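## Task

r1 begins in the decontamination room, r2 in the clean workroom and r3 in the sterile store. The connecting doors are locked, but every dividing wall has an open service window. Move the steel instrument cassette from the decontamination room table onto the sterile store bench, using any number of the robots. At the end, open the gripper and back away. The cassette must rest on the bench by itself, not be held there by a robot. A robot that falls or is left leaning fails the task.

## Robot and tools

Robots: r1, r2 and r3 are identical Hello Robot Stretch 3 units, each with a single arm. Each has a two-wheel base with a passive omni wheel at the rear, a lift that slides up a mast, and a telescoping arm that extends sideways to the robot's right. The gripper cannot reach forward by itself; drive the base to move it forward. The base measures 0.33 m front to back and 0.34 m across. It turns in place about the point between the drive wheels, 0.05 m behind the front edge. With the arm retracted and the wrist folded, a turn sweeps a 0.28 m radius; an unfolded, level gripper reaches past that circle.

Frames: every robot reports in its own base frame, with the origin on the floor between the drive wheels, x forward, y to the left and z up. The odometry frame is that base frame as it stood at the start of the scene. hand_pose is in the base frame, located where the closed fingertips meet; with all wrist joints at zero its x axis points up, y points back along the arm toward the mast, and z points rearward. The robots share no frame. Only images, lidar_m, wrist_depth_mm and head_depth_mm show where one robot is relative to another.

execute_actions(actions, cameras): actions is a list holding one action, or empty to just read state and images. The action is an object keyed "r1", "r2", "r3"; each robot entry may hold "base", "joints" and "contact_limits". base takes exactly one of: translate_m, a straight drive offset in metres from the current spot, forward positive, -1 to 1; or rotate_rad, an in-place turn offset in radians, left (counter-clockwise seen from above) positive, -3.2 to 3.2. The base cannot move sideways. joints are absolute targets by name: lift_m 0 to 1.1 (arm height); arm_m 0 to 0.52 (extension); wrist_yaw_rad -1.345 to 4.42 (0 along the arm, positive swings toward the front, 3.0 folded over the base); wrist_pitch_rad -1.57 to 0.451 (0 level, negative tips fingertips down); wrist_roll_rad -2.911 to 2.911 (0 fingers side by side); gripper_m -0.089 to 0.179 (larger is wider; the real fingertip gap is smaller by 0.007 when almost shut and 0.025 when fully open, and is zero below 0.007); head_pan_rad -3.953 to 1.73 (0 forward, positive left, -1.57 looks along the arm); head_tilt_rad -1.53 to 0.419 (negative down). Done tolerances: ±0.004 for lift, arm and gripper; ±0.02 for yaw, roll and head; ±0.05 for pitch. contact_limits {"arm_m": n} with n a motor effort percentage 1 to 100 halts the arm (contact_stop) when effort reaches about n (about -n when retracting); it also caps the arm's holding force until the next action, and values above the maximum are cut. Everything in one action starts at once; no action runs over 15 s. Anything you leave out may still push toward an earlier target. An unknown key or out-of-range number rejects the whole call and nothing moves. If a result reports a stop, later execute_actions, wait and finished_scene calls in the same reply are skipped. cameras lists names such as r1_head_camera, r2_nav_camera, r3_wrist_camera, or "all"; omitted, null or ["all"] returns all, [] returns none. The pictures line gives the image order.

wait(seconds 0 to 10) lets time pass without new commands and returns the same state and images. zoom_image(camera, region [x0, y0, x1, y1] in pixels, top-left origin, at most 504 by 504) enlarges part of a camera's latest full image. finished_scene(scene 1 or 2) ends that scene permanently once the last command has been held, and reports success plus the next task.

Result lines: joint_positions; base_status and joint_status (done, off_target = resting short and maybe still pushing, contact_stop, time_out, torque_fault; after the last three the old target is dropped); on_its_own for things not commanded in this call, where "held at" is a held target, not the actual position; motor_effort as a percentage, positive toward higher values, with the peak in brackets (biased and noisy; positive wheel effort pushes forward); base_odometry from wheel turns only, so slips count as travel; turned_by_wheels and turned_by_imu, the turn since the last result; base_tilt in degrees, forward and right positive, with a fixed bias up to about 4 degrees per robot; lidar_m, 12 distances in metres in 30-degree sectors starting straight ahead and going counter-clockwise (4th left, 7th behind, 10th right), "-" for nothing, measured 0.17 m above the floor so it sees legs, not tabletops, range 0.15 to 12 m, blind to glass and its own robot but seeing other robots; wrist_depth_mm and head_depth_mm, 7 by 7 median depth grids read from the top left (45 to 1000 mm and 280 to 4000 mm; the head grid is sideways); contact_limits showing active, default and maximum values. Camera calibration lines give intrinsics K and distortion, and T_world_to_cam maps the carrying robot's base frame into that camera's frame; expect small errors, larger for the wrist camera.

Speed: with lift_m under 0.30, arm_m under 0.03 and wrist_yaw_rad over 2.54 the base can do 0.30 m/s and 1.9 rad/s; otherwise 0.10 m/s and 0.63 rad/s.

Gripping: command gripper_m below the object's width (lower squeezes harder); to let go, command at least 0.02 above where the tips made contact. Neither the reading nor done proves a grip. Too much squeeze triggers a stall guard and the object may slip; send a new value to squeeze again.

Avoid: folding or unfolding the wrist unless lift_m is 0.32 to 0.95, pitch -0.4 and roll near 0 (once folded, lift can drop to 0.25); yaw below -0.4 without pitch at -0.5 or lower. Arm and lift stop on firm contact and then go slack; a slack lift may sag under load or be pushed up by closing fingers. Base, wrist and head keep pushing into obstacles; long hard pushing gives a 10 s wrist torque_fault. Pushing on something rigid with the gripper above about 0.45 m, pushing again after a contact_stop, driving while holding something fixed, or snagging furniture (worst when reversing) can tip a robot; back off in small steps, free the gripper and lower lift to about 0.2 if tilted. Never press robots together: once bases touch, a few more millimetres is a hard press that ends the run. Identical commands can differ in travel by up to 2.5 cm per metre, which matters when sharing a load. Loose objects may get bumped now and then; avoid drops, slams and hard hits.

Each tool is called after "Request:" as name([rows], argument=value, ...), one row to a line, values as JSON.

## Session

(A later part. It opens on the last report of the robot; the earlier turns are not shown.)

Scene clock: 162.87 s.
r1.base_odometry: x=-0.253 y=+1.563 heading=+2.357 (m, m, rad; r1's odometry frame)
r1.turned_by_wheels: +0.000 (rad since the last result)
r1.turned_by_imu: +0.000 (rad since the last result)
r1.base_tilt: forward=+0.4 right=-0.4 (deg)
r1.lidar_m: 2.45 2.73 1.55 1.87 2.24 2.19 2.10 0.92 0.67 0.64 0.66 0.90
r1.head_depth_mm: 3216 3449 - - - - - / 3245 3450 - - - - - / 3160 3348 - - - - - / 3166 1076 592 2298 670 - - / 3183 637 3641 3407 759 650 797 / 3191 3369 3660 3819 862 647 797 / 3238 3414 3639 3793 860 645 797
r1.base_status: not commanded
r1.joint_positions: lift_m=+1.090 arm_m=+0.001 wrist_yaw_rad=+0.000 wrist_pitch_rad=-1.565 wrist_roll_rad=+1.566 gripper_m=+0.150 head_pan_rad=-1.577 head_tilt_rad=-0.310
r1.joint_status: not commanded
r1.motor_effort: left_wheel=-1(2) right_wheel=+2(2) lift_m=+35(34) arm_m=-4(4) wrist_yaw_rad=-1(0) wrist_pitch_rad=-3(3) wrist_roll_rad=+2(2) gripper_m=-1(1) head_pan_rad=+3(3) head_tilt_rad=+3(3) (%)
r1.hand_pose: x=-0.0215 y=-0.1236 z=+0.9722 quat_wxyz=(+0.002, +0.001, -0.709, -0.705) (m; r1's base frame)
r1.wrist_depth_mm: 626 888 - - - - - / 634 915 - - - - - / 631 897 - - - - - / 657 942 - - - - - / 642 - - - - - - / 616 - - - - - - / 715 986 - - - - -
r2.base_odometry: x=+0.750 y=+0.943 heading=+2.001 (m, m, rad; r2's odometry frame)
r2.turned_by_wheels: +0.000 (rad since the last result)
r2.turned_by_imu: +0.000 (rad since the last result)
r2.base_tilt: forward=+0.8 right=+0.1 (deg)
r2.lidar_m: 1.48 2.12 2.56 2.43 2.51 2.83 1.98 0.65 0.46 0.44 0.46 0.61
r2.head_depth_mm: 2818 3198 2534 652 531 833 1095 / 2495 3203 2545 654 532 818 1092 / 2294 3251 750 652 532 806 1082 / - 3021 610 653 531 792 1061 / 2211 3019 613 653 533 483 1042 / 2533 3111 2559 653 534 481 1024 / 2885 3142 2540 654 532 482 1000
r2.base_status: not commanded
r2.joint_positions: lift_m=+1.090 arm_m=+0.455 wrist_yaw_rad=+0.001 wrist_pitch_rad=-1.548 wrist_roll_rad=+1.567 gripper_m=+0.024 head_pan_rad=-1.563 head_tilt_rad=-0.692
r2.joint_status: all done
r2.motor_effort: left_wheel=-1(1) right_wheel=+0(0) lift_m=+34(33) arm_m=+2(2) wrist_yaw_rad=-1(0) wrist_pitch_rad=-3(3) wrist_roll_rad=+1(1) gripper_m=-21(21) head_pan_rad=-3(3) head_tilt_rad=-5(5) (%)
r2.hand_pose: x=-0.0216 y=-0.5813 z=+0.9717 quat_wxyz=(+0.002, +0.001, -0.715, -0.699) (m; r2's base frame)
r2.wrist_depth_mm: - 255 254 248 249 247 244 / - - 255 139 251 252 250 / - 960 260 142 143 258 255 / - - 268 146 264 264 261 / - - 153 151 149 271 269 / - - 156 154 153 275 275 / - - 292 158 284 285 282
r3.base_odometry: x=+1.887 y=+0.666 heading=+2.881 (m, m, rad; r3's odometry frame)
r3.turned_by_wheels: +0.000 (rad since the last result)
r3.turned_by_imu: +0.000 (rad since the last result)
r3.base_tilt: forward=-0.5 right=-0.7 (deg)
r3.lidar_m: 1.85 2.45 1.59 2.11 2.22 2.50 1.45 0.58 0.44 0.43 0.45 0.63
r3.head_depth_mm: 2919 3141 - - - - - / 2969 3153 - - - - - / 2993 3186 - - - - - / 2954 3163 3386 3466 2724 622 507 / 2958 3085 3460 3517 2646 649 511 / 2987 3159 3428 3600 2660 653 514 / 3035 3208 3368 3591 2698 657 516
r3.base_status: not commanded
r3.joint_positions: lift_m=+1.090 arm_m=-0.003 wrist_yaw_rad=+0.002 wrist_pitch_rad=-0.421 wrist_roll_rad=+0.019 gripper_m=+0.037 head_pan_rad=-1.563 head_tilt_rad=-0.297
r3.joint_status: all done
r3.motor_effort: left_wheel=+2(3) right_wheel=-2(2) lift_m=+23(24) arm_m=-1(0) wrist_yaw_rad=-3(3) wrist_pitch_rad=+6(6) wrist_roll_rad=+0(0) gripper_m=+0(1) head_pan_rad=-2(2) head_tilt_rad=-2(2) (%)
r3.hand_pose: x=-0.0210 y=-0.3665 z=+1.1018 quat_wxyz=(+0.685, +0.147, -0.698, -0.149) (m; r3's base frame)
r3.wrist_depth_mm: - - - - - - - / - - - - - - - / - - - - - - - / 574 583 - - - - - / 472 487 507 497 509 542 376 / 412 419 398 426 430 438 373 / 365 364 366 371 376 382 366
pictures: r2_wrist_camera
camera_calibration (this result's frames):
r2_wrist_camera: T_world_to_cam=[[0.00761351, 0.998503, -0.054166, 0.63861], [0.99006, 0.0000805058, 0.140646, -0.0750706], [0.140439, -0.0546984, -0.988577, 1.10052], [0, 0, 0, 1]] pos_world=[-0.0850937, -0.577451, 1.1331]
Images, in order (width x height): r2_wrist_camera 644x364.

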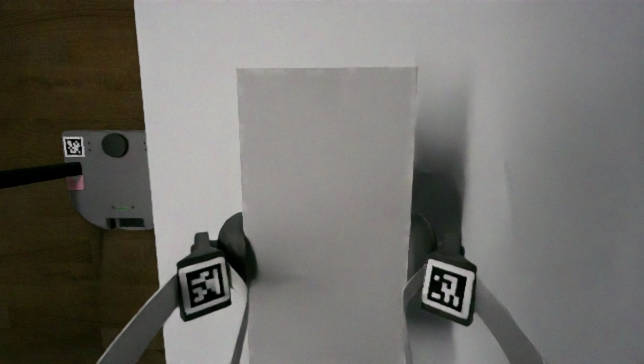

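Request:
execute_actions([
  {"r2":{"joints":{"arm_m":0.0}},"r3":{"joints":{"wrist_pitch_rad":-1.55,"wrist_roll_rad":1.57,"gripper_m":0.16}}},
], cameras=[])

Request:
execute_actions([
  {"r2":{"base":{"rotate_rad":1.56}}},
], cameras=[])

Request:
execute_actions([
  {"r2":{"base":{"translate_m":1.0}}},
], cameras=[])

Request:
execute_actions([
  {"r2":{"base":{"translate_m":0.87}}},
], cameras=[])

Request:
execute_actions([
  {"r2":{"base":{"rotate_rad":1.56},"joints":{"head_tilt_rad":-0.3}}},
], cameras=["r2_nav_camera"])

Scene clock: 173.57 s.
r1.base_odometry: x=-0.253 y=+1.563 heading=+2.357 (m, m, rad; r1's odometry frame)
r1.turned_by_wheels: +0.000 (rad since the last result)
r1.turned_by_imu: +0.000 (rad since the last result)
r1.base_tilt: forward=+0.4 right=-0.5 (deg)
r1.lidar_m: 2.45 2.73 1.55 1.87 2.24 2.19 2.10 0.91 0.67 0.64 0.67 0.91
r1.head_depth_mm: 3238 3432 - - - - - / 3248 3459 - - - - - / 3173 3380 - - - - - / 3185 1058 1291 1399 872 - - / 3166 1189 3683 3780 869 652 798 / 3215 3426 3664 3770 862 646 795 / 3222 3437 3659 3794 861 646 796
r1.base_status: not commanded
r1.joint_positions: lift_m=+1.090 arm_m=+0.001 wrist_yaw_rad=+0.000 wrist_pitch_rad=-1.565 wrist_roll_rad=+1.566 gripper_m=+0.150 head_pan_rad=-1.577 head_tilt_rad=-0.310
r1.joint_status: not commanded
r1.motor_effort: left_wheel=-2(2) right_wheel=+2(2) lift_m=+34(35) arm_m=-3(4) wrist_yaw_rad=-1(0) wrist_pitch_rad=-3(2) wrist_roll_rad=+2(2) gripper_m=-1(0) head_pan_rad=+3(3) head_tilt_rad=+3(2) (%)
r1.hand_pose: x=-0.0215 y=-0.1236 z=+0.9722 quat_wxyz=(+0.002, +0.001, -0.709, -0.705) (m; r1's base frame)
r1.wrist_depth_mm: 633 906 - - - - - / 626 906 - - - - - / 644 898 - - - - - / 628 917 - - - - - / 647 - - - - - - / 618 - - - - - - / 704 - - - - - -
r2.base_odometry: x=+0.750 y=+0.943 heading=+2.001 (m, m, rad; r2's odometry frame)
r2.turned_by_wheels: +0.000 (rad since the last result)
r2.turned_by_imu: +0.001 (rad since the last result)
r2.base_tilt: forward=+0.9 right=+0.2 (deg)
r2.lidar_m: 1.47 2.13 2.55 2.44 2.51 2.83 1.98 0.65 0.46 0.44 0.46 0.61
r2.head_depth_mm: - - - - - 905 289 / - - - - - - - / - - - - - - - / 895 3045 2646 654 - - - / 2189 3107 2447 655 571 - - / 2527 3066 2551 654 533 482 900 / 2836 3143 2536 653 533 482 926
r2.base_status: not commanded
r2.joint_positions: lift_m=+1.090 arm_m=+0.000 wrist_yaw_rad=+0.001 wrist_pitch_rad=-1.547 wrist_roll_rad=+1.567 gripper_m=+0.024 head_pan_rad=-1.563 head_tilt_rad=-0.692
r2.joint_status: all done
r2.motor_effort: left_wheel=+0(1) right_wheel=+1(0) lift_m=+35(34) arm_m=-3(5) wrist_yaw_rad=+0(1) wrist_pitch_rad=-3(3) wrist_roll_rad=+2(1) gripper_m=-21(21) head_pan_rad=-3(3) head_tilt_rad=-5(5) (%)
r2.hand_pose: x=-0.0216 y=-0.1269 z=+0.9716 quat_wxyz=(+0.002, +0.001, -0.715, -0.699) (m; r2's base frame)
r2.wrist_depth_mm: 255 548 - - - - - / 265 291 834 140 - - - / 269 293 759 142 141 - - / 276 293 760 145 - - - / 284 290 153 150 149 - - / 293 292 157 154 154 - - / 299 311 832 159 - - -
r3.base_odometry: x=+1.887 y=+0.666 heading=+2.881 (m, m, rad; r3's odometry frame)
r3.turned_by_wheels: +0.000 (rad since the last result)
r3.turned_by_imu: +0.001 (rad since the last result)
r3.base_tilt: forward=-0.4 right=-0.6 (deg)
r3.lidar_m: 1.86 2.46 1.59 2.11 2.21 2.50 1.45 0.58 0.44 0.42 0.45 0.63
r3.head_depth_mm: 2990 3136 - - - - - / 2961 3067 - - - - - / 2952 3246 - - - - - / 3001 3153 3463 3568 2636 645 508 / 3018 3088 3449 3524 2597 649 511 / 3057 3144 3385 3577 2637 655 514 / 2969 3161 3335 3601 2686 660 516
r3.base_status: not commanded
r3.joint_positions: lift_m=+1.090 arm_m=-0.003 wrist_yaw_rad=+0.002 wrist_pitch_rad=-1.540 wrist_roll_rad=+1.564 gripper_m=+0.160 head_pan_rad=-1.563 head_tilt_rad=-0.297
r3.joint_status: all done
r3.motor_effort: left_wheel=+2(3) right_wheel=-3(3) lift_m=+23(23) arm_m=-1(0) wrist_yaw_rad=-2(1) wrist_pitch_rad=-3(5) wrist_roll_rad=+4(4) gripper_m=+0(97) head_pan_rad=-2(3) head_tilt_rad=-2(2) (%)
r3.hand_pose: x=-0.0216 y=-0.1258 z=+0.9715 quat_wxyz=(+0.003, +0.003, -0.717, -0.697) (m; r3's base frame)
r3.wrist_depth_mm: 252 254 959 - - - - / 259 263 - - - - - / 267 270 - - - - - / 276 276 - - - - - / 283 672 - - - - - / - 506 - - - - - / 304 309 - - - - -
pictures: none
No camera images: the call's "cameras" was empty. Leave "cameras" out to get every camera's image.

Scene clock: 177.03 s.
r1.base_odometry: x=-0.253 y=+1.563 heading=+2.357 (m, m, rad; r1's odometry frame)
r1.turned_by_wheels: +0.000 (rad since the last result)
r1.turned_by_imu: +0.000 (rad since the last result)
r1.base_tilt: forward=+0.3 right=-0.4 (deg)
r1.lidar_m: 2.45 2.73 1.56 1.87 2.24 2.19 2.10 0.92 0.67 0.64 0.66 0.91
r1.head_depth_mm: 3240 3433 - - - - - / 3258 3385 - - - - - / 3211 3361 - - - - - / 3180 1043 3703 3801 872 - - / 3164 981 3692 3634 869 651 796 / 3200 3414 3678 3801 865 649 796 / 3215 3442 3663 3777 859 645 796
r1.base_status: not commanded
r1.joint_positions: lift_m=+1.090 arm_m=+0.001 wrist_yaw_rad=+0.000 wrist_pitch_rad=-1.565 wrist_roll_rad=+1.566 gripper_m=+0.150 head_pan_rad=-1.577 head_tilt_rad=-0.310
r1.joint_status: not commanded
r1.motor_effort: left_wheel=-1(2) right_wheel=+2(2) lift_m=+34(35) arm_m=-3(3) wrist_yaw_rad=+0(0) wrist_pitch_rad=-2(2) wrist_roll_rad=+1(1) gripper_m=-1(1) head_pan_rad=+3(3) head_tilt_rad=+3(3) (%)
r1.hand_pose: x=-0.0215 y=-0.1236 z=+0.9722 quat_wxyz=(+0.002, +0.001, -0.709, -0.705) (m; r1's base frame)
r1.wrist_depth_mm: 617 911 - - - - - / 631 898 - - - - - / 656 940 - - - - - / 646 919 - - - - - / 629 - - - - - - / 621 - - - - - - / 692 989 - - - - -
r2.base_odometry: x=+0.750 y=+0.943 heading=-2.723 (m, m, rad; r2's odometry frame)
r2.turned_by_wheels: +1.560 (rad since the last result)
r2.turned_by_imu: +1.584 (rad since the last result)
r2.base_tilt: forward=+0.8 right=+0.1 (deg)
r2.lidar_m: 2.43 2.50 2.85 1.96 0.65 0.46 0.44 0.46 0.61 1.48 2.12 2.55
r2.head_depth_mm: - - - - - 1166 289 / - - - - - - - / - - - - - - - / 1742 1994 2199 1958 - - - / 1756 1975 2253 1979 1708 - - / 1730 1965 2216 1997 1607 1361 1208 / 1730 1939 2210 1972 1602 1356 1197
r2.base_status: done
r2.joint_positions: lift_m=+1.090 arm_m=+0.000 wrist_yaw_rad=+0.001 wrist_pitch_rad=-1.547 wrist_roll_rad=+1.567 gripper_m=+0.024 head_pan_rad=-1.563 head_tilt_rad=-0.692
r2.joint_status: not commanded
r2.motor_effort: left_wheel=-2(6) right_wheel=+1(2) lift_m=+35(35) arm_m=-3(3) wrist_yaw_rad=+0(0) wrist_pitch_rad=-3(3) wrist_roll_rad=+1(1) gripper_m=-21(21) head_pan_rad=-3(3) head_tilt_rad=-5(5) (%)
r2.hand_pose: x=-0.0216 y=-0.1269 z=+0.9716 quat_wxyz=(+0.002, +0.001, -0.715, -0.699) (m; r2's base frame)
r2.wrist_depth_mm: - - - - - - - / - - - 139 - - - / - - - 142 141 - - / - - - 146 - - - / - - 153 150 150 - - / - - 155 155 153 - - / - - - 159 - - -
r3.base_odometry: x=+1.887 y=+0.666 heading=+2.881 (m, m, rad; r3's odometry frame)
r3.turned_by_wheels: +0.000 (rad since the last result)
r3.turned_by_imu: +0.000 (rad since the last result)
r3.base_tilt: forward=-0.4 right=-0.6 (deg)
r3.lidar_m: 1.85 2.46 1.59 2.11 2.21 2.51 1.45 0.58 0.44 0.42 0.45 0.63
r3.head_depth_mm: 2993 3099 - - - - - / 2974 3161 - - - - - / 2999 3169 - - - - - / 2988 3220 3405 3535 2572 644 507 / 3022 3123 3374 3510 2611 651 511 / 3020 3206 3356 3589 2657 655 514 / 2979 3209 3389 3570 2683 661 516
r3.base_status: not commanded
r3.joint_positions: lift_m=+1.090 arm_m=-0.003 wrist_yaw_rad=+0.002 wrist_pitch_rad=-1.540 wrist_roll_rad=+1.564 gripper_m=+0.160 head_pan_rad=-1.563 head_tilt_rad=-0.297
r3.joint_status: not commanded
r3.motor_effort: left_wheel=+2(2) right_wheel=-2(2) lift_m=+23(23) arm_m=+0(1) wrist_yaw_rad=-2(1) wrist_pitch_rad=-3(3) wrist_roll_rad=+4(4) gripper_m=+0(0) head_pan_rad=-2(2) head_tilt_rad=-2(2) (%)
r3.hand_pose: x=-0.0216 y=-0.1258 z=+0.9715 quat_wxyz=(+0.003, +0.003, -0.717, -0.697) (m; r3's base frame)
r3.wrist_depth_mm: 252 254 950 - - - - / 260 262 - - - - - / 267 271 - - - - - / 273 278 - - - - - / 283 672 - - - - - / - 510 - - - - - / 305 312 - - - - -
pictures: none
No camera images: the call's "cameras" was empty. Leave "cameras" out to get every camera's image.

Scene clock: 188.60 s.
r1.base_odometry: x=-0.253 y=+1.563 heading=+2.357 (m, m, rad; r1's odometry frame)
r1.turned_by_wheels: +0.000 (rad since the last result)
r1.turned_by_imu: +0.001 (rad since the last result)
r1.base_tilt: forward=+0.4 right=-0.5 (deg)
r1.lidar_m: 2.45 2.73 1.55 1.87 2.24 2.19 2.10 0.92 0.67 0.64 0.67 0.91
r1.head_depth_mm: 3196 3430 - - - - - / 3292 3439 - - - - - / 3224 3425 - - - - - / 3177 2040 3629 2769 871 - - / 3163 - 3743 3831 868 652 799 / 3207 3445 3652 3771 865 649 797 / 3247 3413 3655 3810 858 644 795
r1.base_status: not commanded
r1.joint_positions: lift_m=+1.090 arm_m=+0.001 wrist_yaw_rad=+0.000 wrist_pitch_rad=-1.565 wrist_roll_rad=+1.566 gripper_m=+0.150 head_pan_rad=-1.577 head_tilt_rad=-0.310
r1.joint_status: not commanded
r1.motor_effort: left_wheel=-2(1) right_wheel=+2(2) lift_m=+34(34) arm_m=-4(4) wrist_yaw_rad=+0(0) wrist_pitch_rad=-3(3) wrist_roll_rad=+1(1) gripper_m=-1(1) head_pan_rad=+3(3) head_tilt_rad=+3(3) (%)
r1.hand_pose: x=-0.0215 y=-0.1236 z=+0.9722 quat_wxyz=(+0.002, +0.001, -0.709, -0.705) (m; r1's base frame)
r1.wrist_depth_mm: 630 914 - - - - - / 632 924 - - - - - / 653 932 - - - - - / 640 940 - - - - - / 639 - - - - - - / 621 - - - - - - / 704 - - - - - -
r2.base_odometry: x=-0.163 y=+0.536 heading=-2.723 (m, m, rad; r2's odometry frame)
r2.turned_by_wheels: +0.000 (rad since the last result)
r2.turned_by_imu: +0.000 (rad since the last result)
r2.base_tilt: forward=+0.8 right=+0.0 (deg)
r2.lidar_m: 1.43 1.47 1.96 2.75 2.12 1.52 1.45 1.49 1.97 2.03 2.06 1.49
r2.head_depth_mm: - - - - - 1294 289 / - - - - - - - / - - - - - - - / 1733 2000 2193 1983 - - - / 1716 1931 2214 1970 1715 - - / 1707 1912 2185 1974 1612 1359 1208 / 1695 1915 2162 1971 1608 1359 1195
r2.base_status: done
r2.joint_positions: lift_m=+1.090 arm_m=+0.000 wrist_yaw_rad=+0.001 wrist_pitch_rad=-1.547 wrist_roll_rad=+1.567 gripper_m=+0.024 head_pan_rad=-1.563 head_tilt_rad=-0.692
r2.joint_status: not commanded
r2.motor_effort: left_wheel=-2(3) right_wheel=+1(4) lift_m=+35(34) arm_m=-3(3) wrist_yaw_rad=+0(0) wrist_pitch_rad=-3(3) wrist_roll_rad=+1(1) gripper_m=-21(21) head_pan_rad=-3(2) head_tilt_rad=-6(5) (%)
r2.hand_pose: x=-0.0216 y=-0.1269 z=+0.9716 quat_wxyz=(+0.002, +0.001, -0.715, -0.699) (m; r2's base frame)
r2.wrist_depth_mm: - - - - - - - / - - - 140 - - - / - - - 142 142 - - / - - - 146 - - - / - - 153 151 149 - - / - - 156 155 153 - - / - - - 159 - - -
r3.base_odometry: x=+1.887 y=+0.666 heading=+2.881 (m, m, rad; r3's odometry frame)
r3.turned_by_wheels: +0.000 (rad since the last result)
r3.turned_by_imu: +0.001 (rad since the last result)
r3.base_tilt: forward=-0.4 right=-0.8 (deg)
r3.lidar_m: 1.85 2.46 1.59 2.11 2.21 2.50 1.45 0.58 0.44 0.42 0.45 0.63
r3.head_depth_mm: 2975 3152 - - - - - / 2985 3180 - - - - - / 2937 3213 - - - - - / 2985 3918 3447 3541 2434 646 508 / 3017 3124 3399 3550 2319 650 511 / 2985 3204 3380 3596 2696 655 513 / 2998 3180 3363 3565 2689 661 516
r3.base_status: not commanded
r3.joint_positions: lift_m=+1.090 arm_m=-0.003 wrist_yaw_rad=+0.002 wrist_pitch_rad=-1.540 wrist_roll_rad=+1.564 gripper_m=+0.160 head_pan_rad=-1.563 head_tilt_rad=-0.297
r3.joint_status: not commanded
r3.motor_effort: left_wheel=+2(2) right_wheel=-2(3) lift_m=+22(23) arm_m=+0(1) wrist_yaw_rad=-2(3) wrist_pitch_rad=-3(3) wrist_roll_rad=+4(4) gripper_m=+0(1) head_pan_rad=-2(1) head_tilt_rad=-1(2) (%)
r3.hand_pose: x=-0.0216 y=-0.1258 z=+0.9715 quat_wxyz=(+0.003, +0.003, -0.717, -0.697) (m; r3's base frame)
r3.wrist_depth_mm: 252 254 946 - - - - / 261 263 - - - - - / 267 270 - - - - - / 276 278 - - - - - / 285 682 - - - - - / - 517 - - - - - / 302 313 - - - - -
pictures: none
No camera images: the call's "cameras" was empty. Leave "cameras" out to get every camera's image.

Scene clock: 198.87 s.
r1.base_odometry: x=-0.253 y=+1.563 heading=+2.357 (m, m, rad; r1's odometry frame)
r1.turned_by_wheels: +0.000 (rad since the last result)
r1.turned_by_imu: +0.001 (rad since the last result)
r1.base_tilt: forward=+0.4 right=-0.5 (deg)
r1.lidar_m: 2.44 2.73 1.55 1.87 2.24 2.19 2.10 0.92 0.67 0.64 0.67 0.91
r1.head_depth_mm: 3208 3396 - - - - - / 3256 3430 - - - - - / 3182 3415 - - - - - / 3177 - 3617 3219 873 - - / 3159 - 3713 3820 867 650 797 / 3228 3423 3659 3759 863 648 795 / 3247 3461 3646 3752 859 645 796
r1.base_status: not commanded
r1.joint_positions: lift_m=+1.090 arm_m=+0.001 wrist_yaw_rad=+0.000 wrist_pitch_rad=-1.565 wrist_roll_rad=+1.566 gripper_m=+0.150 head_pan_rad=-1.577 head_tilt_rad=-0.310
r1.joint_status: not commanded
r1.motor_effort: left_wheel=-1(2) right_wheel=+2(2) lift_m=+34(34) arm_m=-3(4) wrist_yaw_rad=+0(0) wrist_pitch_rad=-3(3) wrist_roll_rad=+2(2) gripper_m=+0(0) head_pan_rad=+3(3) head_tilt_rad=+4(3) (%)
r1.hand_pose: x=-0.0215 y=-0.1236 z=+0.9722 quat_wxyz=(+0.002, +0.001, -0.709, -0.705) (m; r1's base frame)
r1.wrist_depth_mm: 630 914 - - - - - / 629 925 - - - - - / 634 926 - - - - - / 643 952 - - - - - / 655 - - - - - - / 616 - - - - - - / 684 - - - - - -
r2.base_odometry: x=-0.958 y=+0.182 heading=-2.723 (m, m, rad; r2's odometry frame)
r2.turned_by_wheels: +0.000 (rad since the last result)
r2.turned_by_imu: +0.000 (rad since the last result)
r2.base_tilt: forward=+0.7 right=+0.1 (deg)
r2.lidar_m: 0.55 0.57 0.76 1.91 2.85 2.44 2.33 2.39 2.10 2.00 0.81 0.58
r2.head_depth_mm: - - - - - 1293 290 / - - - - - - - / - - - - - - - / 1713 1962 2146 1975 - - - / 1704 1898 2176 1979 1710 - - / 1681 1898 2160 1955 1604 1359 1212 / 1677 1859 2026 1864 1593 1352 1199
r2.base_status: done
r2.joint_positions: lift_m=+1.090 arm_m=+0.000 wrist_yaw_rad=+0.001 wrist_pitch_rad=-1.547 wrist_roll_rad=+1.567 gripper_m=+0.024 head_pan_rad=-1.563 head_tilt_rad=-0.692
r2.joint_status: not commanded
r2.motor_effort: left_wheel=-2(3) right_wheel=+1(3) lift_m=+34(34) arm_m=-3(3) wrist_yaw_rad=-1(1) wrist_pitch_rad=-3(3) wrist_roll_rad=+1(1) gripper_m=-20(20) head_pan_rad=-3(3) head_tilt_rad=-5(5) (%)
r2.hand_pose: x=-0.0216 y=-0.1269 z=+0.9716 quat_wxyz=(+0.002, +0.001, -0.715, -0.699) (m; r2's base frame)
r2.wrist_depth_mm: - - - - - - - / - - - 140 - - - / - - - 142 142 - - / - - - 146 - - - / - - 153 150 149 - - / - - 156 154 154 - - / - - 972 159 942 - -
r3.base_odometry: x=+1.887 y=+0.666 heading=+2.881 (m, m, rad; r3's odometry frame)
r3.turned_by_wheels: +0.000 (rad since the last result)
r3.turned_by_imu: +0.001 (rad since the last result)
r3.base_tilt: forward=-0.5 right=-0.7 (deg)
r3.lidar_m: 1.85 2.46 1.59 2.11 2.21 2.51 1.45 0.58 0.44 0.42 0.45 0.63
r3.head_depth_mm: 2951 3113 - - - - - / 2990 3163 - - - - - / 2962 3191 - - - - - / 2982 - 3420 3519 2610 646 510 / 2988 3100 3415 3480 2513 651 512 / 3014 1097 3344 3583 2679 654 513 / 3006 3084 3240 3499 2683 659 516
r3.base_status: not commanded
r3.joint_positions: lift_m=+1.090 arm_m=-0.003 wrist_yaw_rad=+0.002 wrist_pitch_rad=-1.540 wrist_roll_rad=+1.564 gripper_m=+0.160 head_pan_rad=-1.563 head_tilt_rad=-0.297
r3.joint_status: not commanded
r3.motor_effort: left_wheel=+2(2) right_wheel=-2(2) lift_m=+23(23) arm_m=-1(0) wrist_yaw_rad=-2(2) wrist_pitch_rad=-3(3) wrist_roll_rad=+4(4) gripper_m=+0(0) head_pan_rad=-3(3) head_tilt_rad=-2(1) (%)
r3.hand_pose: x=-0.0216 y=-0.1258 z=+0.9715 quat_wxyz=(+0.003, +0.003, -0.717, -0.697) (m; r3's base frame)
r3.wrist_depth_mm: 252 252 915 - - - - / 261 261 - - - - - / 268 270 - - - - - / 277 279 - - - - - / 283 673 - - - - - / - 514 - - - - - / 307 310 - - - - -
pictures: none
No camera images: the call's "cameras" was empty. Leave "cameras" out to get every camera's image.

Scene clock: 202.33 s.
r1.base_odometry: x=-0.253 y=+1.563 heading=+2.357 (m, m, rad; r1's odometry frame)
r1.turned_by_wheels: +0.000 (rad since the last result)
r1.turned_by_imu: +0.000 (rad since the last result)
r1.base_tilt: forward=+0.3 right=-0.5 (deg)
r1.lidar_m: 2.44 2.73 1.55 1.87 2.24 2.18 2.10 0.91 0.67 0.64 0.66 0.91
r1.head_depth_mm: 3237 3455 - - - - - / 3267 3440 - - - - - / 3251 3415 - - - - - / 3172 - 3723 3792 872 - - / 3200 - 3723 3828 866 651 799 / 3224 3438 3667 3768 864 649 796 / 3233 3419 3653 3807 858 646 797
r1.base_status: not commanded
r1.joint_positions: lift_m=+1.090 arm_m=+0.001 wrist_yaw_rad=+0.000 wrist_pitch_rad=-1.565 wrist_roll_rad=+1.566 gripper_m=+0.150 head_pan_rad=-1.577 head_tilt_rad=-0.310
r1.joint_status: not commanded
r1.motor_effort: left_wheel=-1(1) right_wheel=+2(2) lift_m=+34(35) arm_m=-4(4) wrist_yaw_rad=+0(0) wrist_pitch_rad=-3(2) wrist_roll_rad=+2(2) gripper_m=-1(0) head_pan_rad=+3(3) head_tilt_rad=+3(3) (%)
r1.hand_pose: x=-0.0215 y=-0.1236 z=+0.9722 quat_wxyz=(+0.002, +0.001, -0.709, -0.705) (m; r1's base frame)
r1.wrist_depth_mm: 623 916 - - - - - / 625 890 - - - - - / 640 946 - - - - - / 646 949 - - - - - / 634 - - - - - - / 619 - - - - - - / 710 988 - - - - -
r2.base_odometry: x=-0.958 y=+0.182 heading=-1.163 (m, m, rad; r2's odometry frame)
r2.turned_by_wheels: +1.560 (rad since the last result)
r2.turned_by_imu: +1.584 (rad since the last result)
r2.base_tilt: forward=+0.9 right=+0.0 (deg)
r2.lidar_m: 1.92 2.85 2.44 2.32 2.40 2.09 2.00 0.81 0.58 0.55 0.57 0.76
r2.head_depth_mm: 450 474 493 - - - - / 3020 602 608 - - - - / 2982 3237 3372 - - - - / 3009 3200 3338 3420 869 640 506 / 3023 3210 3302 3527 876 642 508 / 2980 3165 3269 3537 2585 645 510 / 2948 3132 3264 3287 1270 648 511
r2.base_status: done
r2.joint_positions: lift_m=+1.090 arm_m=+0.000 wrist_yaw_rad=+0.001 wrist_pitch_rad=-1.547 wrist_roll_rad=+1.567 gripper_m=+0.024 head_pan_rad=-1.563 head_tilt_rad=-0.310
r2.joint_status: all done
r2.motor_effort: left_wheel=-2(6) right_wheel=+1(4) lift_m=+35(34) arm_m=-3(3) wrist_yaw_rad=+0(0) wrist_pitch_rad=-3(3) wrist_roll_rad=+1(1) gripper_m=-21(20) head_pan_rad=-3(3) head_tilt_rad=+7(38) (%)
r2.hand_pose: x=-0.0216 y=-0.1269 z=+0.9716 quat_wxyz=(+0.002, +0.001, -0.715, -0.699) (m; r2's base frame)
r2.wrist_depth_mm: 516 744 - - - - - / 510 729 - 139 - - - / 516 728 - 142 141 - - / 514 738 - 146 - - - / 420 738 152 150 150 - - / 328 677 156 154 154 - - / 325 789 - 159 - - -
r3.base_odometry: x=+1.887 y=+0.666 heading=+2.881 (m, m, rad; r3's odometry frame)
r3.turned_by_wheels: +0.000 (rad since the last result)
r3.turned_by_imu: +0.000 (rad since the last result)
r3.base_tilt: forward=-0.5 right=-0.8 (deg)
r3.lidar_m: 1.86 2.46 1.59 2.11 2.21 2.50 1.45 0.58 0.44 0.43 0.45 0.63
r3.head_depth_mm: 2915 3102 - - - - - / 2954 3120 - - - - - / 3004 3225 - - - - - / 3004 - 3450 3490 2623 644 508 / 2975 3258 3427 3538 2637 650 512 / 3015 3084 3350 3578 2372 656 514 / 2962 1094 929 1052 2631 662 516
r3.base_status: not commanded
r3.joint_positions: lift_m=+1.090 arm_m=-0.003 wrist_yaw_rad=+0.002 wrist_pitch_rad=-1.540 wrist_roll_rad=+1.564 gripper_m=+0.160 head_pan_rad=-1.563 head_tilt_rad=-0.297
r3.joint_status: not commanded
r3.motor_effort: left_wheel=+3(3) right_wheel=-2(2) lift_m=+23(23) arm_m=+0(0) wrist_yaw_rad=-2(2) wrist_pitch_rad=-3(3) wrist_roll_rad=+4(4) gripper_m=+0(0) head_pan_rad=-2(2) head_tilt_rad=-2(1) (%)
r3.hand_pose: x=-0.0216 y=-0.1258 z=+0.9715 quat_wxyz=(+0.003, +0.003, -0.717, -0.697) (m; r3's base frame)
r3.wrist_depth_mm: 250 254 944 - - - - / 260 263 - - - - - / 267 270 - - - - - / 276 280 - - - - - / 283 675 - - - - - / - 512 - - - - - / 304 311 - - - - -
pictures: r2_nav_camera (sideways: a quarter turn counterclockwise sets it upright)
camera_calibration (this result's frames):
r2_nav_camera: T_world_to_cam=[[-0.0337083, -0.253859, 0.966654, -1.21005], [-0.999428, 0.0111406, -0.0319255, 0.0989465], [-0.0026645, -0.967177, -0.25409, 0.291818], [0, 0, 0, 1]] pos_world=[0.0588788, -0.0260458, 1.24701]
Images, in order (width x height): r2_nav_camera 672x504.

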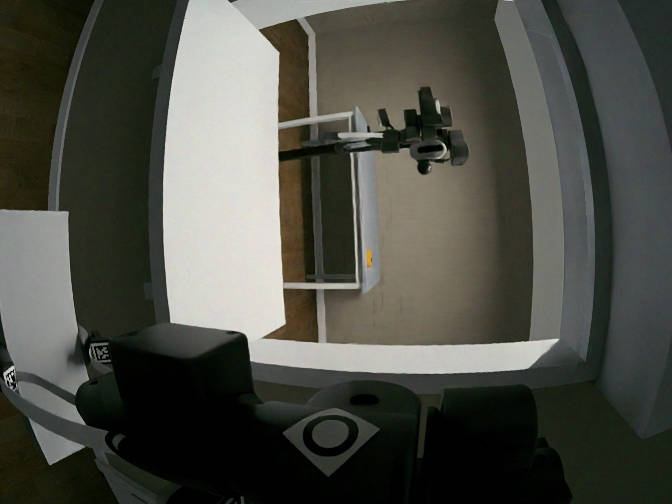

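Request:
execute_actions([
  {"r2":{"base":{"translate_m":0.3},"joints":{"arm_m":0.5}}},
], cameras=[])

Request:
execute_actions([
  {"r2":{"joints":{"lift_m":1.008}}},
], cameras=[])

Request:
execute_actions([
  {"r2":{"joints":{"gripper_m":0.15}}},
], cameras=[])

Request:
execute_actions([
  {"r2":{"joints":{"lift_m":1.09}}},
], cameras=[])

Request:
execute_actions([
  {"r2":{"joints":{"arm_m":0.0}},"r3":{"joints":{"head_tilt_rad":-0.8}}},
], cameras=["r3_head_camera"])

Scene clock: 212.83 s.
r1.base_odometry: x=-0.253 y=+1.563 heading=+2.357 (m, m, rad; r1's odometry frame)
r1.turned_by_wheels: +0.000 (rad since the last result)
r1.turned_by_imu: +0.000 (rad since the last result)
r1.base_tilt: forward=+0.3 right=-0.5 (deg)
r1.lidar_m: 2.45 2.74 1.55 1.87 2.24 2.19 2.10 0.92 0.67 0.64 0.67 0.91
r1.head_depth_mm: 3242 3445 - - - - - / 3292 3462 - - - - - / 3187 3468 - - - - - / 3180 - 3752 3438 873 - - / 3185 - 3692 3812 869 652 797 / 3192 3448 3658 3829 863 647 797 / 3227 3448 3611 3780 858 645 797
r1.base_status: not commanded
r1.joint_positions: lift_m=+1.090 arm_m=+0.001 wrist_yaw_rad=+0.000 wrist_pitch_rad=-1.565 wrist_roll_rad=+1.566 gripper_m=+0.150 head_pan_rad=-1.577 head_tilt_rad=-0.310
r1.joint_status: not commanded
r1.motor_effort: left_wheel=-1(2) right_wheel=+2(2) lift_m=+34(34) arm_m=-4(4) wrist_yaw_rad=-1(0) wrist_pitch_rad=-2(3) wrist_roll_rad=+2(1) gripper_m=+0(0) head_pan_rad=+4(3) head_tilt_rad=+3(3) (%)
r1.hand_pose: x=-0.0215 y=-0.1236 z=+0.9722 quat_wxyz=(+0.002, +0.001, -0.709, -0.705) (m; r1's base frame)
r1.wrist_depth_mm: 626 894 - - - - - / 642 928 - - - - - / 641 922 - - - - - / 647 941 - - - - - / 649 - - - - - - / 629 - - - - - - / 709 978 - - - - -
r2.base_odometry: x=-0.839 y=-0.093 heading=-1.163 (m, m, rad; r2's odometry frame)
r2.turned_by_wheels: +0.000 (rad since the last result)
r2.turned_by_imu: +0.000 (rad since the last result)
r2.base_tilt: forward=+0.8 right=+0.1 (deg)
r2.lidar_m: 1.87 2.53 2.45 2.33 2.40 2.41 2.30 0.79 0.57 0.54 0.56 0.75
r2.head_depth_mm: 3067 3243 3545 3661 857 633 502 / 3026 3184 3472 3541 862 635 502 / 3069 3169 2788 3481 668 636 504 / 3019 3155 - 3409 675 639 506 / 3028 1014 903 1234 679 643 507 / 2948 1056 2924 3482 2596 645 510 / 2944 3108 3228 3307 2604 647 511
r2.base_status: done
r2.joint_positions: lift_m=+1.090 arm_m=+0.500 wrist_yaw_rad=+0.001 wrist_pitch_rad=-1.547 wrist_roll_rad=+1.567 gripper_m=+0.024 head_pan_rad=-1.563 head_tilt_rad=-0.310
r2.joint_status: all done
r2.motor_effort: left_wheel=-1(5) right_wheel=+1(2) lift_m=+34(34) arm_m=+3(1) wrist_yaw_rad=+0(1) wrist_pitch_rad=-3(3) wrist_roll_rad=+1(1) gripper_m=-21(22) head_pan_rad=-3(3) head_tilt_rad=+7(7) (%)
r2.hand_pose: x=-0.0216 y=-0.6264 z=+0.9716 quat_wxyz=(+0.002, +0.001, -0.715, -0.699) (m; r2's base frame)
r2.wrist_depth_mm: - 255 251 250 249 244 244 / - 261 258 139 250 252 249 / - 268 260 142 142 257 255 / - 273 269 146 264 264 262 / - 279 153 150 149 272 267 / - 289 157 155 153 278 278 / - 299 292 158 284 284 286
r3.base_odometry: x=+1.887 y=+0.666 heading=+2.881 (m, m, rad; r3's odometry frame)
r3.turned_by_wheels: +0.000 (rad since the last result)
r3.turned_by_imu: +0.001 (rad since the last result)
r3.base_tilt: forward=-0.4 right=-0.7 (deg)
r3.lidar_m: 1.85 2.45 1.59 2.11 2.21 2.50 1.44 0.58 0.44 0.42 0.45 0.63
r3.head_depth_mm: 3000 3145 - - - - - / 2961 3158 - - - - - / 2999 3162 - - - - - / 2962 1036 3315 3252 2472 513 508 / 2983 1080 389 430 517 494 510 / 3003 3097 381 468 2653 518 514 / 3030 3187 393 3557 2703 661 516
r3.base_status: not commanded
r3.joint_positions: lift_m=+1.090 arm_m=-0.003 wrist_yaw_rad=+0.002 wrist_pitch_rad=-1.540 wrist_roll_rad=+1.564 gripper_m=+0.160 head_pan_rad=-1.563 head_tilt_rad=-0.297
r3.joint_status: not commanded
r3.motor_effort: left_wheel=+2(2) right_wheel=-3(3) lift_m=+23(23) arm_m=+0(0) wrist_yaw_rad=-3(3) wrist_pitch_rad=-3(3) wrist_roll_rad=+4(4) gripper_m=+0(1) head_pan_rad=-2(3) head_tilt_rad=-1(1) (%)
r3.hand_pose: x=-0.0216 y=-0.1258 z=+0.9715 quat_wxyz=(+0.003, +0.003, -0.717, -0.697) (m; r3's base frame)
r3.wrist_depth_mm: 252 254 942 - - - - / 259 261 - - - - - / 267 268 - - - - - / 275 278 - - - - - / 286 686 - - - - - / - 510 - - - - - / 304 308 - - - - -
pictures: none
No camera images: the call's "cameras" was empty. Leave "cameras" out to get every camera's image.

Scene clock: 214.40 s.
r1.base_odometry: x=-0.253 y=+1.563 heading=+2.357 (m, m, rad; r1's odometry frame)
r1.turned_by_wheels: +0.000 (rad since the last result)
r1.turned_by_imu: +0.000 (rad since the last result)
r1.base_tilt: forward=+0.4 right=-0.5 (deg)
r1.lidar_m: 2.45 2.73 1.56 1.87 2.24 2.19 2.10 0.91 0.67 0.64 0.66 0.91
r1.head_depth_mm: 3217 3424 - - - - - / 3277 3467 - - - - - / 3260 3446 - - - - - / 3174 - 3754 3416 872 - - / 3169 - 3722 3752 869 652 798 / 3234 3432 3617 3785 864 647 796 / 3221 3408 3672 3784 860 644 797
r1.base_status: not commanded
r1.joint_positions: lift_m=+1.090 arm_m=+0.001 wrist_yaw_rad=+0.000 wrist_pitch_rad=-1.565 wrist_roll_rad=+1.566 gripper_m=+0.150 head_pan_rad=-1.577 head_tilt_rad=-0.310
r1.joint_status: not commanded
r1.motor_effort: left_wheel=-2(1) right_wheel=+2(2) lift_m=+35(34) arm_m=-4(5) wrist_yaw_rad=+0(1) wrist_pitch_rad=-3(3) wrist_roll_rad=+2(2) gripper_m=-1(0) head_pan_rad=+3(3) head_tilt_rad=+2(3) (%)
r1.hand_pose: x=-0.0215 y=-0.1236 z=+0.9722 quat_wxyz=(+0.002, +0.001, -0.709, -0.705) (m; r1's base frame)
r1.wrist_depth_mm: 621 912 - - - - - / 632 915 - - - - - / 636 924 - - - - - / 641 933 - - - - - / 647 - - - - - - / 617 - - - - - - / 712 - - - - - -
r2.base_odometry: x=-0.839 y=-0.093 heading=-1.163 (m, m, rad; r2's odometry frame)
r2.turned_by_wheels: +0.000 (rad since the last result)
r2.turned_by_imu: +0.000 (rad since the last result)
r2.base_tilt: forward=+0.7 right=+0.1 (deg)
r2.lidar_m: 1.87 2.54 2.45 2.34 2.40 2.41 2.30 0.80 0.57 0.54 0.56 0.75
r2.head_depth_mm: 3104 3250 3495 - 819 634 502 / 3027 3205 3468 3147 861 635 502 / 3058 3213 3381 3606 868 636 504 / 3022 3151 3323 - 828 616 507 / 2982 1012 900 1234 1281 639 507 / 2966 1052 2952 3434 2574 645 508 / 2966 3132 3284 3243 2579 648 512
r2.base_status: not commanded
r2.joint_positions: lift_m=+1.008 arm_m=+0.500 wrist_yaw_rad=+0.001 wrist_pitch_rad=-1.547 wrist_roll_rad=+1.567 gripper_m=+0.024 head_pan_rad=-1.563 head_tilt_rad=-0.310
r2.joint_status: all done
r2.motor_effort: left_wheel=-2(1) right_wheel=+0(1) lift_m=+24(27) arm_m=+3(3) wrist_yaw_rad=+0(0) wrist_pitch_rad=-3(3) wrist_roll_rad=+1(1) gripper_m=-22(21) head_pan_rad=-3(3) head_tilt_rad=+6(7) (%)
r2.hand_pose: x=-0.0216 y=-0.6264 z=+0.8901 quat_wxyz=(+0.002, +0.001, -0.715, -0.699) (m; r2's base frame)
r2.wrist_depth_mm: 176 174 172 172 171 170 168 / 180 178 176 139 172 172 172 / 185 183 181 142 142 177 176 / 189 188 186 145 181 182 181 / 195 192 153 150 150 186 185 / 201 197 156 154 154 191 190 / 205 204 201 159 196 198 194
r3.base_odometry: x=+1.887 y=+0.666 heading=+2.881 (m, m, rad; r3's odometry frame)
r3.turned_by_wheels: +0.000 (rad since the last result)
r3.turned_by_imu: +0.000 (rad since the last result)
r3.base_tilt: forward=-0.5 right=-0.7 (deg)
r3.lidar_m: 1.86 2.45 1.59 2.11 2.21 2.51 1.45 0.58 0.44 0.43 0.45 0.63
r3.head_depth_mm: 2988 3138 - - - - - / 2994 3138 - - - - - / 2948 3218 - - - - - / 2959 1036 2231 3206 2349 645 501 / 2961 3089 1096 416 460 533 482 / 2983 3154 664 408 480 657 504 / 2974 3181 3403 439 2642 660 516
r3.base_status: not commanded
r3.joint_positions: lift_m=+1.090 arm_m=-0.003 wrist_yaw_rad=+0.002 wrist_pitch_rad=-1.540 wrist_roll_rad=+1.564 gripper_m=+0.160 head_pan_rad=-1.563 head_tilt_rad=-0.297
r3.joint_status: not commanded
r3.motor_effort: left_wheel=+2(3) right_wheel=-3(3) lift_m=+23(23) arm_m=+0(1) wrist_yaw_rad=-2(2) wrist_pitch_rad=-3(3) wrist_roll_rad=+4(4) gripper_m=+0(0) head_pan_rad=-2(2) head_tilt_rad=-2(2) (%)
r3.hand_pose: x=-0.0216 y=-0.1258 z=+0.9715 quat_wxyz=(+0.003, +0.003, -0.717, -0.697) (m; r3's base frame)
r3.wrist_depth_mm: 252 252 914 - - - - / 257 262 - - - - - / 268 269 - - - - - / 274 276 - - - - - / 284 669 - - - - - / - 513 - - - - - / 307 311 - - - - -
pictures: none
No camera images: the call's "cameras" was empty. Leave "cameras" out to get every camera's image.

Scene clock: 216.17 s.
r1.base_odometry: x=-0.253 y=+1.563 heading=+2.357 (m, m, rad; r1's odometry frame)
r1.turned_by_wheels: +0.000 (rad since the last result)
r1.turned_by_imu: +0.000 (rad since the last result)
r1.base_tilt: forward=+0.4 right=-0.5 (deg)
r1.lidar_m: 2.44 2.73 1.55 1.87 2.24 2.19 2.10 0.92 0.67 0.64 0.66 0.91
r1.head_depth_mm: 3248 3419 - - - - - / 3217 3485 - - - - - / 3203 3460 - - - - - / 3146 - 3727 3412 871 - - / 3192 - 3703 3752 868 649 797 / 3184 3442 3636 3781 864 648 797 / 3244 3417 3618 3740 856 647 797
r1.base_status: not commanded
r1.joint_positions: lift_m=+1.090 arm_m=+0.001 wrist_yaw_rad=+0.000 wrist_pitch_rad=-1.565 wrist_roll_rad=+1.566 gripper_m=+0.150 head_pan_rad=-1.577 head_tilt_rad=-0.310
r1.joint_status: not commanded
r1.motor_effort: left_wheel=-2(2) right_wheel=+2(2) lift_m=+34(34) arm_m=-4(4) wrist_yaw_rad=+0(1) wrist_pitch_rad=-3(2) wrist_roll_rad=+2(2) gripper_m=+0(0) head_pan_rad=+3(3) head_tilt_rad=+3(4) (%)
r1.hand_pose: x=-0.0215 y=-0.1236 z=+0.9722 quat_wxyz=(+0.002, +0.001, -0.709, -0.705) (m; r1's base frame)
r1.wrist_depth_mm: 632 929 - - - - - / 627 919 - - - - - / 658 922 - - - - - / 651 958 - - - - - / 646 - - - - - - / 619 - - - - - - / 706 989 - - - - -
r2.base_odometry: x=-0.839 y=-0.093 heading=-1.163 (m, m, rad; r2's odometry frame)
r2.turned_by_wheels: +0.000 (rad since the last result)
r2.turned_by_imu: +0.000 (rad since the last result)
r2.base_tilt: forward=+0.7 right=+0.1 (deg)
r2.lidar_m: 1.87 2.54 2.44 2.34 2.41 2.40 2.31 0.79 0.57 0.54 0.56 0.74
r2.head_depth_mm: 3077 3306 3470 - 819 632 501 / 3031 3262 3396 3125 862 635 504 / 3081 3222 3346 3570 866 637 504 / 3007 3193 3354 - 827 616 506 / 2977 1025 897 1237 1283 642 507 / 2995 1059 2988 3450 2562 645 509 / 2979 3084 3247 3279 2592 647 511
r2.base_status: not commanded
r2.joint_positions: lift_m=+1.008 arm_m=+0.500 wrist_yaw_rad=+0.001 wrist_pitch_rad=-1.547 wrist_roll_rad=+1.567 gripper_m=+0.150 head_pan_rad=-1.563 head_tilt_rad=-0.310
r2.joint_status: all done
r2.motor_effort: left_wheel=+0(1) right_wheel=+1(1) lift_m=+24(24) arm_m=+3(3) wrist_yaw_rad=+0(0) wrist_pitch_rad=-3(3) wrist_roll_rad=+1(1) gripper_m=+0(89) head_pan_rad=-3(3) head_tilt_rad=+6(7) (%)
r2.hand_pose: x=-0.0216 y=-0.6264 z=+0.8901 quat_wxyz=(+0.002, +0.001, -0.715, -0.699) (m; r2's base frame)
r2.wrist_depth_mm: 177 174 174 173 171 169 168 / 181 180 177 146 174 173 172 / 184 184 181 149 177 177 177 / 191 189 185 152 181 182 180 / 195 193 192 156 185 185 186 / 199 - 197 161 191 - 190 / 207 204 202 165 196 197 195
r3.base_odometry: x=+1.887 y=+0.666 heading=+2.881 (m, m, rad; r3's odometry frame)
r3.turned_by_wheels: +0.000 (rad since the last result)
r3.turned_by_imu: +0.000 (rad since the last result)
r3.base_tilt: forward=-0.5 right=-0.7 (deg)
r3.lidar_m: 1.85 2.46 1.59 2.11 2.22 2.50 1.45 0.58 0.44 0.43 0.45 0.63
r3.head_depth_mm: 2930 3140 - - - - - / 2972 3172 - - - - - / 2996 3160 - - - - - / 2978 1031 2228 3289 2393 641 502 / 3006 3132 1096 415 459 561 467 / 3007 3159 664 406 479 657 507 / 3001 3168 3366 438 2696 661 516
r3.base_status: not commanded
r3.joint_positions: lift_m=+1.090 arm_m=-0.003 wrist_yaw_rad=+0.002 wrist_pitch_rad=-1.540 wrist_roll_rad=+1.564 gripper_m=+0.160 head_pan_rad=-1.563 head_tilt_rad=-0.297
r3.joint_status: not commanded
r3.motor_effort: left_wheel=+2(2) right_wheel=-2(3) lift_m=+23(23) arm_m=+0(1) wrist_yaw_rad=-3(2) wrist_pitch_rad=-3(2) wrist_roll_rad=+4(4) gripper_m=+0(0) head_pan_rad=-3(2) head_tilt_rad=-2(2) (%)
r3.hand_pose: x=-0.0216 y=-0.1258 z=+0.9715 quat_wxyz=(+0.003, +0.003, -0.717, -0.697) (m; r3's base frame)
r3.wrist_depth_mm: 254 256 946 - - - - / 258 261 - - - - - / 267 268 - - - - - / 276 278 - - - - - / 284 677 - - - - - / - 513 - - - - - / 305 310 - - - - -
pictures: none
No camera images: the call's "cameras" was empty. Leave "cameras" out to get every camera's image.

Scene clock: 217.73 s.
r1.base_odometry: x=-0.253 y=+1.563 heading=+2.357 (m, m, rad; r1's odometry frame)
r1.turned_by_wheels: +0.000 (rad since the last result)
r1.turned_by_imu: +0.000 (rad since the last result)
r1.base_tilt: forward=+0.4 right=-0.5 (deg)
r1.lidar_m: 2.44 2.73 1.55 1.87 2.24 2.18 2.10 0.92 0.67 0.64 0.67 0.91
r1.head_depth_mm: 3205 3433 - - - - - / 3252 3469 - - - - - / 3203 3465 - - - - - / 3179 - 3719 3445 873 - - / 3154 - 3685 3769 870 652 797 / 3211 3446 3657 3755 863 648 797 / 3232 3452 3650 3784 859 645 795
r1.base_status: not commanded
r1.joint_positions: lift_m=+1.090 arm_m=+0.001 wrist_yaw_rad=+0.000 wrist_pitch_rad=-1.565 wrist_roll_rad=+1.566 gripper_m=+0.150 head_pan_rad=-1.577 head_tilt_rad=-0.310
r1.joint_status: not commanded
r1.motor_effort: left_wheel=-1(2) right_wheel=+2(2) lift_m=+34(34) arm_m=-4(4) wrist_yaw_rad=+0(0) wrist_pitch_rad=-2(3) wrist_roll_rad=+2(2) gripper_m=-1(0) head_pan_rad=+3(3) head_tilt_rad=+3(3) (%)
r1.hand_pose: x=-0.0215 y=-0.1236 z=+0.9722 quat_wxyz=(+0.002, +0.001, -0.709, -0.705) (m; r1's base frame)
r1.wrist_depth_mm: 643 916 - - - - - / 639 899 - - - - - / 632 924 - - - - - / 645 941 - - - - - / 645 - - - - - - / 622 - - - - - - / 706 - - - - - -
r2.base_odometry: x=-0.839 y=-0.093 heading=-1.163 (m, m, rad; r2's odometry frame)
r2.turned_by_wheels: +0.000 (rad since the last result)
r2.turned_by_imu: +0.000 (rad since the last result)
r2.base_tilt: forward=+0.8 right=+0.1 (deg)
r2.lidar_m: 1.87 2.54 2.45 2.33 2.40 2.41 2.30 0.80 0.57 0.54 0.56 0.74
r2.head_depth_mm: 3052 3225 3518 3581 862 633 501 / 3081 3203 3451 3529 863 635 503 / 3038 3236 2823 3447 865 637 504 / 3045 3152 - 3419 1707 640 505 / 3006 1025 899 1234 1289 643 507 / 2973 1055 2943 3505 2565 645 509 / 2978 3089 3259 3314 2577 647 511
r2.base_status: not commanded
r2.joint_positions: lift_m=+1.090 arm_m=+0.500 wrist_yaw_rad=+0.001 wrist_pitch_rad=-1.547 wrist_roll_rad=+1.567 gripper_m=+0.150 head_pan_rad=-1.563 head_tilt_rad=-0.310
r2.joint_status: all done
r2.motor_effort: left_wheel=-2(2) right_wheel=+1(1) lift_m=+32(34) arm_m=+3(3) wrist_yaw_rad=+0(1) wrist_pitch_rad=-3(4) wrist_roll_rad=+1(1) gripper_m=+1(0) head_pan_rad=-3(3) head_tilt_rad=+7(6) (%)
r2.hand_pose: x=-0.0216 y=-0.6264 z=+0.9717 quat_wxyz=(+0.002, +0.001, -0.715, -0.699) (m; r2's base frame)
r2.wrist_depth_mm: - 255 254 249 248 247 245 / - 260 259 256 252 249 250 / - 268 263 229 258 259 257 / - 274 271 237 263 265 263 / - 281 279 245 274 272 270 / - - 286 249 279 - 279 / - 296 293 254 284 284 -
r3.base_odometry: x=+1.887 y=+0.666 heading=+2.881 (m, m, rad; r3's odometry frame)
r3.turned_by_wheels: +0.000 (rad since the last result)
r3.turned_by_imu: +0.000 (rad since the last result)
r3.base_tilt: forward=-0.5 right=-0.8 (deg)
r3.lidar_m: 1.85 2.46 1.60 2.11 2.21 2.50 1.45 0.58 0.44 0.43 0.45 0.63
r3.head_depth_mm: 2956 3141 - - - - - / 2990 3139 - - - - - / 3016 3175 - - - - - / 3014 1039 3205 3313 2433 644 502 / 2981 1083 390 431 534 429 496 / 3017 3101 380 469 2646 653 508 / 2968 3117 393 3520 2712 660 516
r3.base_status: not commanded
r3.joint_positions: lift_m=+1.090 arm_m=-0.003 wrist_yaw_rad=+0.002 wrist_pitch_rad=-1.540 wrist_roll_rad=+1.564 gripper_m=+0.160 head_pan_rad=-1.563 head_tilt_rad=-0.297
r3.joint_status: not commanded
r3.motor_effort: left_wheel=+2(2) right_wheel=-2(3) lift_m=+23(23) arm_m=-1(1) wrist_yaw_rad=-1(3) wrist_pitch_rad=-3(3) wrist_roll_rad=+3(3) gripper_m=+0(0) head_pan_rad=-2(2) head_tilt_rad=-2(2) (%)
r3.hand_pose: x=-0.0216 y=-0.1258 z=+0.9715 quat_wxyz=(+0.003, +0.003, -0.717, -0.697) (m; r3's base frame)
r3.wrist_depth_mm: 250 252 937 - - - - / 259 261 - - - - - / 268 270 - - - - - / 278 281 - - - - - / 281 674 - - - - - / - 521 - - - - - / 307 309 - - - - -
pictures: none
No camera images: the call's "cameras" was empty. Leave "cameras" out to get every camera's image.

Scene clock: 222.60 s.
r1.base_odometry: x=-0.253 y=+1.563 heading=+2.357 (m, m, rad; r1's odometry frame)
r1.turned_by_wheels: +0.000 (rad since the last result)
r1.turned_by_imu: +0.000 (rad since the last result)
r1.base_tilt: forward=+0.4 right=-0.6 (deg)
r1.lidar_m: 2.45 2.74 1.55 1.87 2.24 2.19 2.10 0.91 0.67 0.64 0.67 0.91
r1.head_depth_mm: 3248 3451 - - - - - / 3239 3432 - - - - - / 3198 3493 - - - - - / 3195 - 3714 3405 875 - - / 3172 - 3683 3770 871 652 799 / 3232 3449 3639 3785 863 648 797 / 3261 3446 3674 3813 859 643 796
r1.base_status: not commanded
r1.joint_positions: lift_m=+1.090 arm_m=+0.001 wrist_yaw_rad=+0.000 wrist_pitch_rad=-1.565 wrist_roll_rad=+1.566 gripper_m=+0.150 head_pan_rad=-1.577 head_tilt_rad=-0.310
r1.joint_status: not commanded
r1.motor_effort: left_wheel=-1(2) right_wheel=+2(2) lift_m=+34(34) arm_m=-3(4) wrist_yaw_rad=+0(0) wrist_pitch_rad=-2(2) wrist_roll_rad=+2(2) gripper_m=-1(1) head_pan_rad=+3(4) head_tilt_rad=+4(3) (%)
r1.hand_pose: x=-0.0215 y=-0.1236 z=+0.9722 quat_wxyz=(+0.002, +0.001, -0.709, -0.705) (m; r1's base frame)
r1.wrist_depth_mm: 622 909 - - - - - / 635 922 - - - - - / 636 928 - - - - - / 639 934 - - - - - / 641 - - - - - - / 619 - - - - - - / 713 982 - - - - -
r2.base_odometry: x=-0.839 y=-0.093 heading=-1.163 (m, m, rad; r2's odometry frame)
r2.turned_by_wheels: +0.000 (rad since the last result)
r2.turned_by_imu: +0.000 (rad since the last result)
r2.base_tilt: forward=+0.7 right=+0.1 (deg)
r2.lidar_m: 1.87 2.55 2.44 2.34 2.41 2.42 2.30 0.80 0.57 0.54 0.56 0.74
r2.head_depth_mm: 3073 3210 3402 - - - - / 3047 3261 3412 - - - - / 3020 3200 3330 - - - - / 3057 3154 3345 3447 873 642 507 / 3015 1028 899 1235 1284 643 508 / 2958 1059 2972 3481 2585 643 510 / 2943 3094 3293 3286 2618 648 511
r2.base_status: not commanded
r2.joint_positions: lift_m=+1.090 arm_m=+0.000 wrist_yaw_rad=+0.001 wrist_pitch_rad=-1.547 wrist_roll_rad=+1.567 gripper_m=+0.150 head_pan_rad=-1.563 head_tilt_rad=-0.309
r2.joint_status: all done
r2.motor_effort: left_wheel=-1(1) right_wheel=+1(1) lift_m=+31(32) arm_m=-3(5) wrist_yaw_rad=+0(0) wrist_pitch_rad=-4(3) wrist_roll_rad=+1(1) gripper_m=-1(0) head_pan_rad=-3(3) head_tilt_rad=+7(6) (%)
r2.hand_pose: x=-0.0216 y=-0.1270 z=+0.9717 quat_wxyz=(+0.002, +0.001, -0.715, -0.699) (m; r2's base frame)
r2.wrist_depth_mm: 505 721 - - - - - / 501 712 - - - - - / 501 728 - - - - - / 410 734 - - - - - / 320 677 - - - - - / 308 - - - - - - / 305 716 - - - - -
r3.base_odometry: x=+1.887 y=+0.666 heading=+2.881 (m, m, rad; r3's odometry frame)
r3.turned_by_wheels: +0.000 (rad since the last result)
r3.turned_by_imu: +0.001 (rad since the last result)
r3.base_tilt: forward=-0.5 right=-0.8 (deg)
r3.lidar_m: 1.86 2.46 1.60 2.10 2.21 2.50 1.45 0.58 0.44 0.42 0.45 0.63
r3.head_depth_mm: - - - - - 1007 1123 / - - - - - - - / - - - - - - 1136 / 2992 2658 707 565 - 1064 1134 / 3000 2676 709 566 - 1017 1148 / 3044 2843 715 569 492 962 1148 / 3022 2861 720 588 495 966 1147
r3.base_status: not commanded
r3.joint_positions: lift_m=+1.090 arm_m=-0.003 wrist_yaw_rad=+0.002 wrist_pitch_rad=-1.540 wrist_roll_rad=+1.564 gripper_m=+0.160 head_pan_rad=-1.563 head_tilt_rad=-0.790
r3.joint_status: all done
r3.motor_effort: left_wheel=+3(3) right_wheel=-3(3) lift_m=+22(23) arm_m=+0(1) wrist_yaw_rad=-1(1) wrist_pitch_rad=-2(3) wrist_roll_rad=+4(4) gripper_m=+0(0) head_pan_rad=-2(1) head_tilt_rad=-6(43) (%)
r3.hand_pose: x=-0.0216 y=-0.1258 z=+0.9715 quat_wxyz=(+0.003, +0.003, -0.717, -0.697) (m; r3's base frame)
r3.wrist_depth_mm: 253 253 932 - - - - / 260 261 - - - - - / 265 270 - - - - - / 275 279 - - - - - / 282 674 - - - - - / - 522 - - - - - / 303 307 - - - - -
pictures: r3_head_camera (sideways: a quarter turn clockwise sets it upright)
camera_calibration (this result's frames):
r3_head_camera: T_world_to_cam=[[0.0474974, 0.733356, -0.678184, 0.905288], [0.998871, -0.0349093, 0.0322079, -0.0512591], [-0.0000551144, -0.678948, -0.734186, 0.916222], [0, 0, 0, 1]] pos_world=[0.0082529, -0.04362, 1.28828]
Images, in order (width x height): r3_head_camera 896x504.

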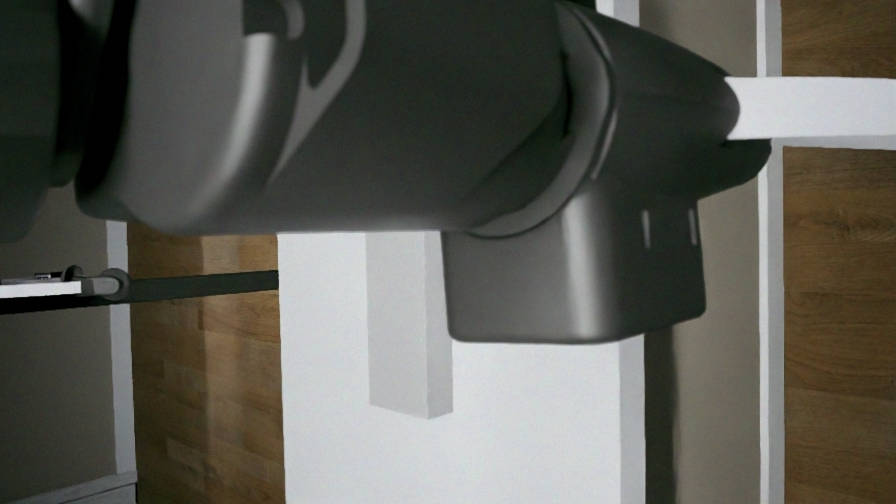

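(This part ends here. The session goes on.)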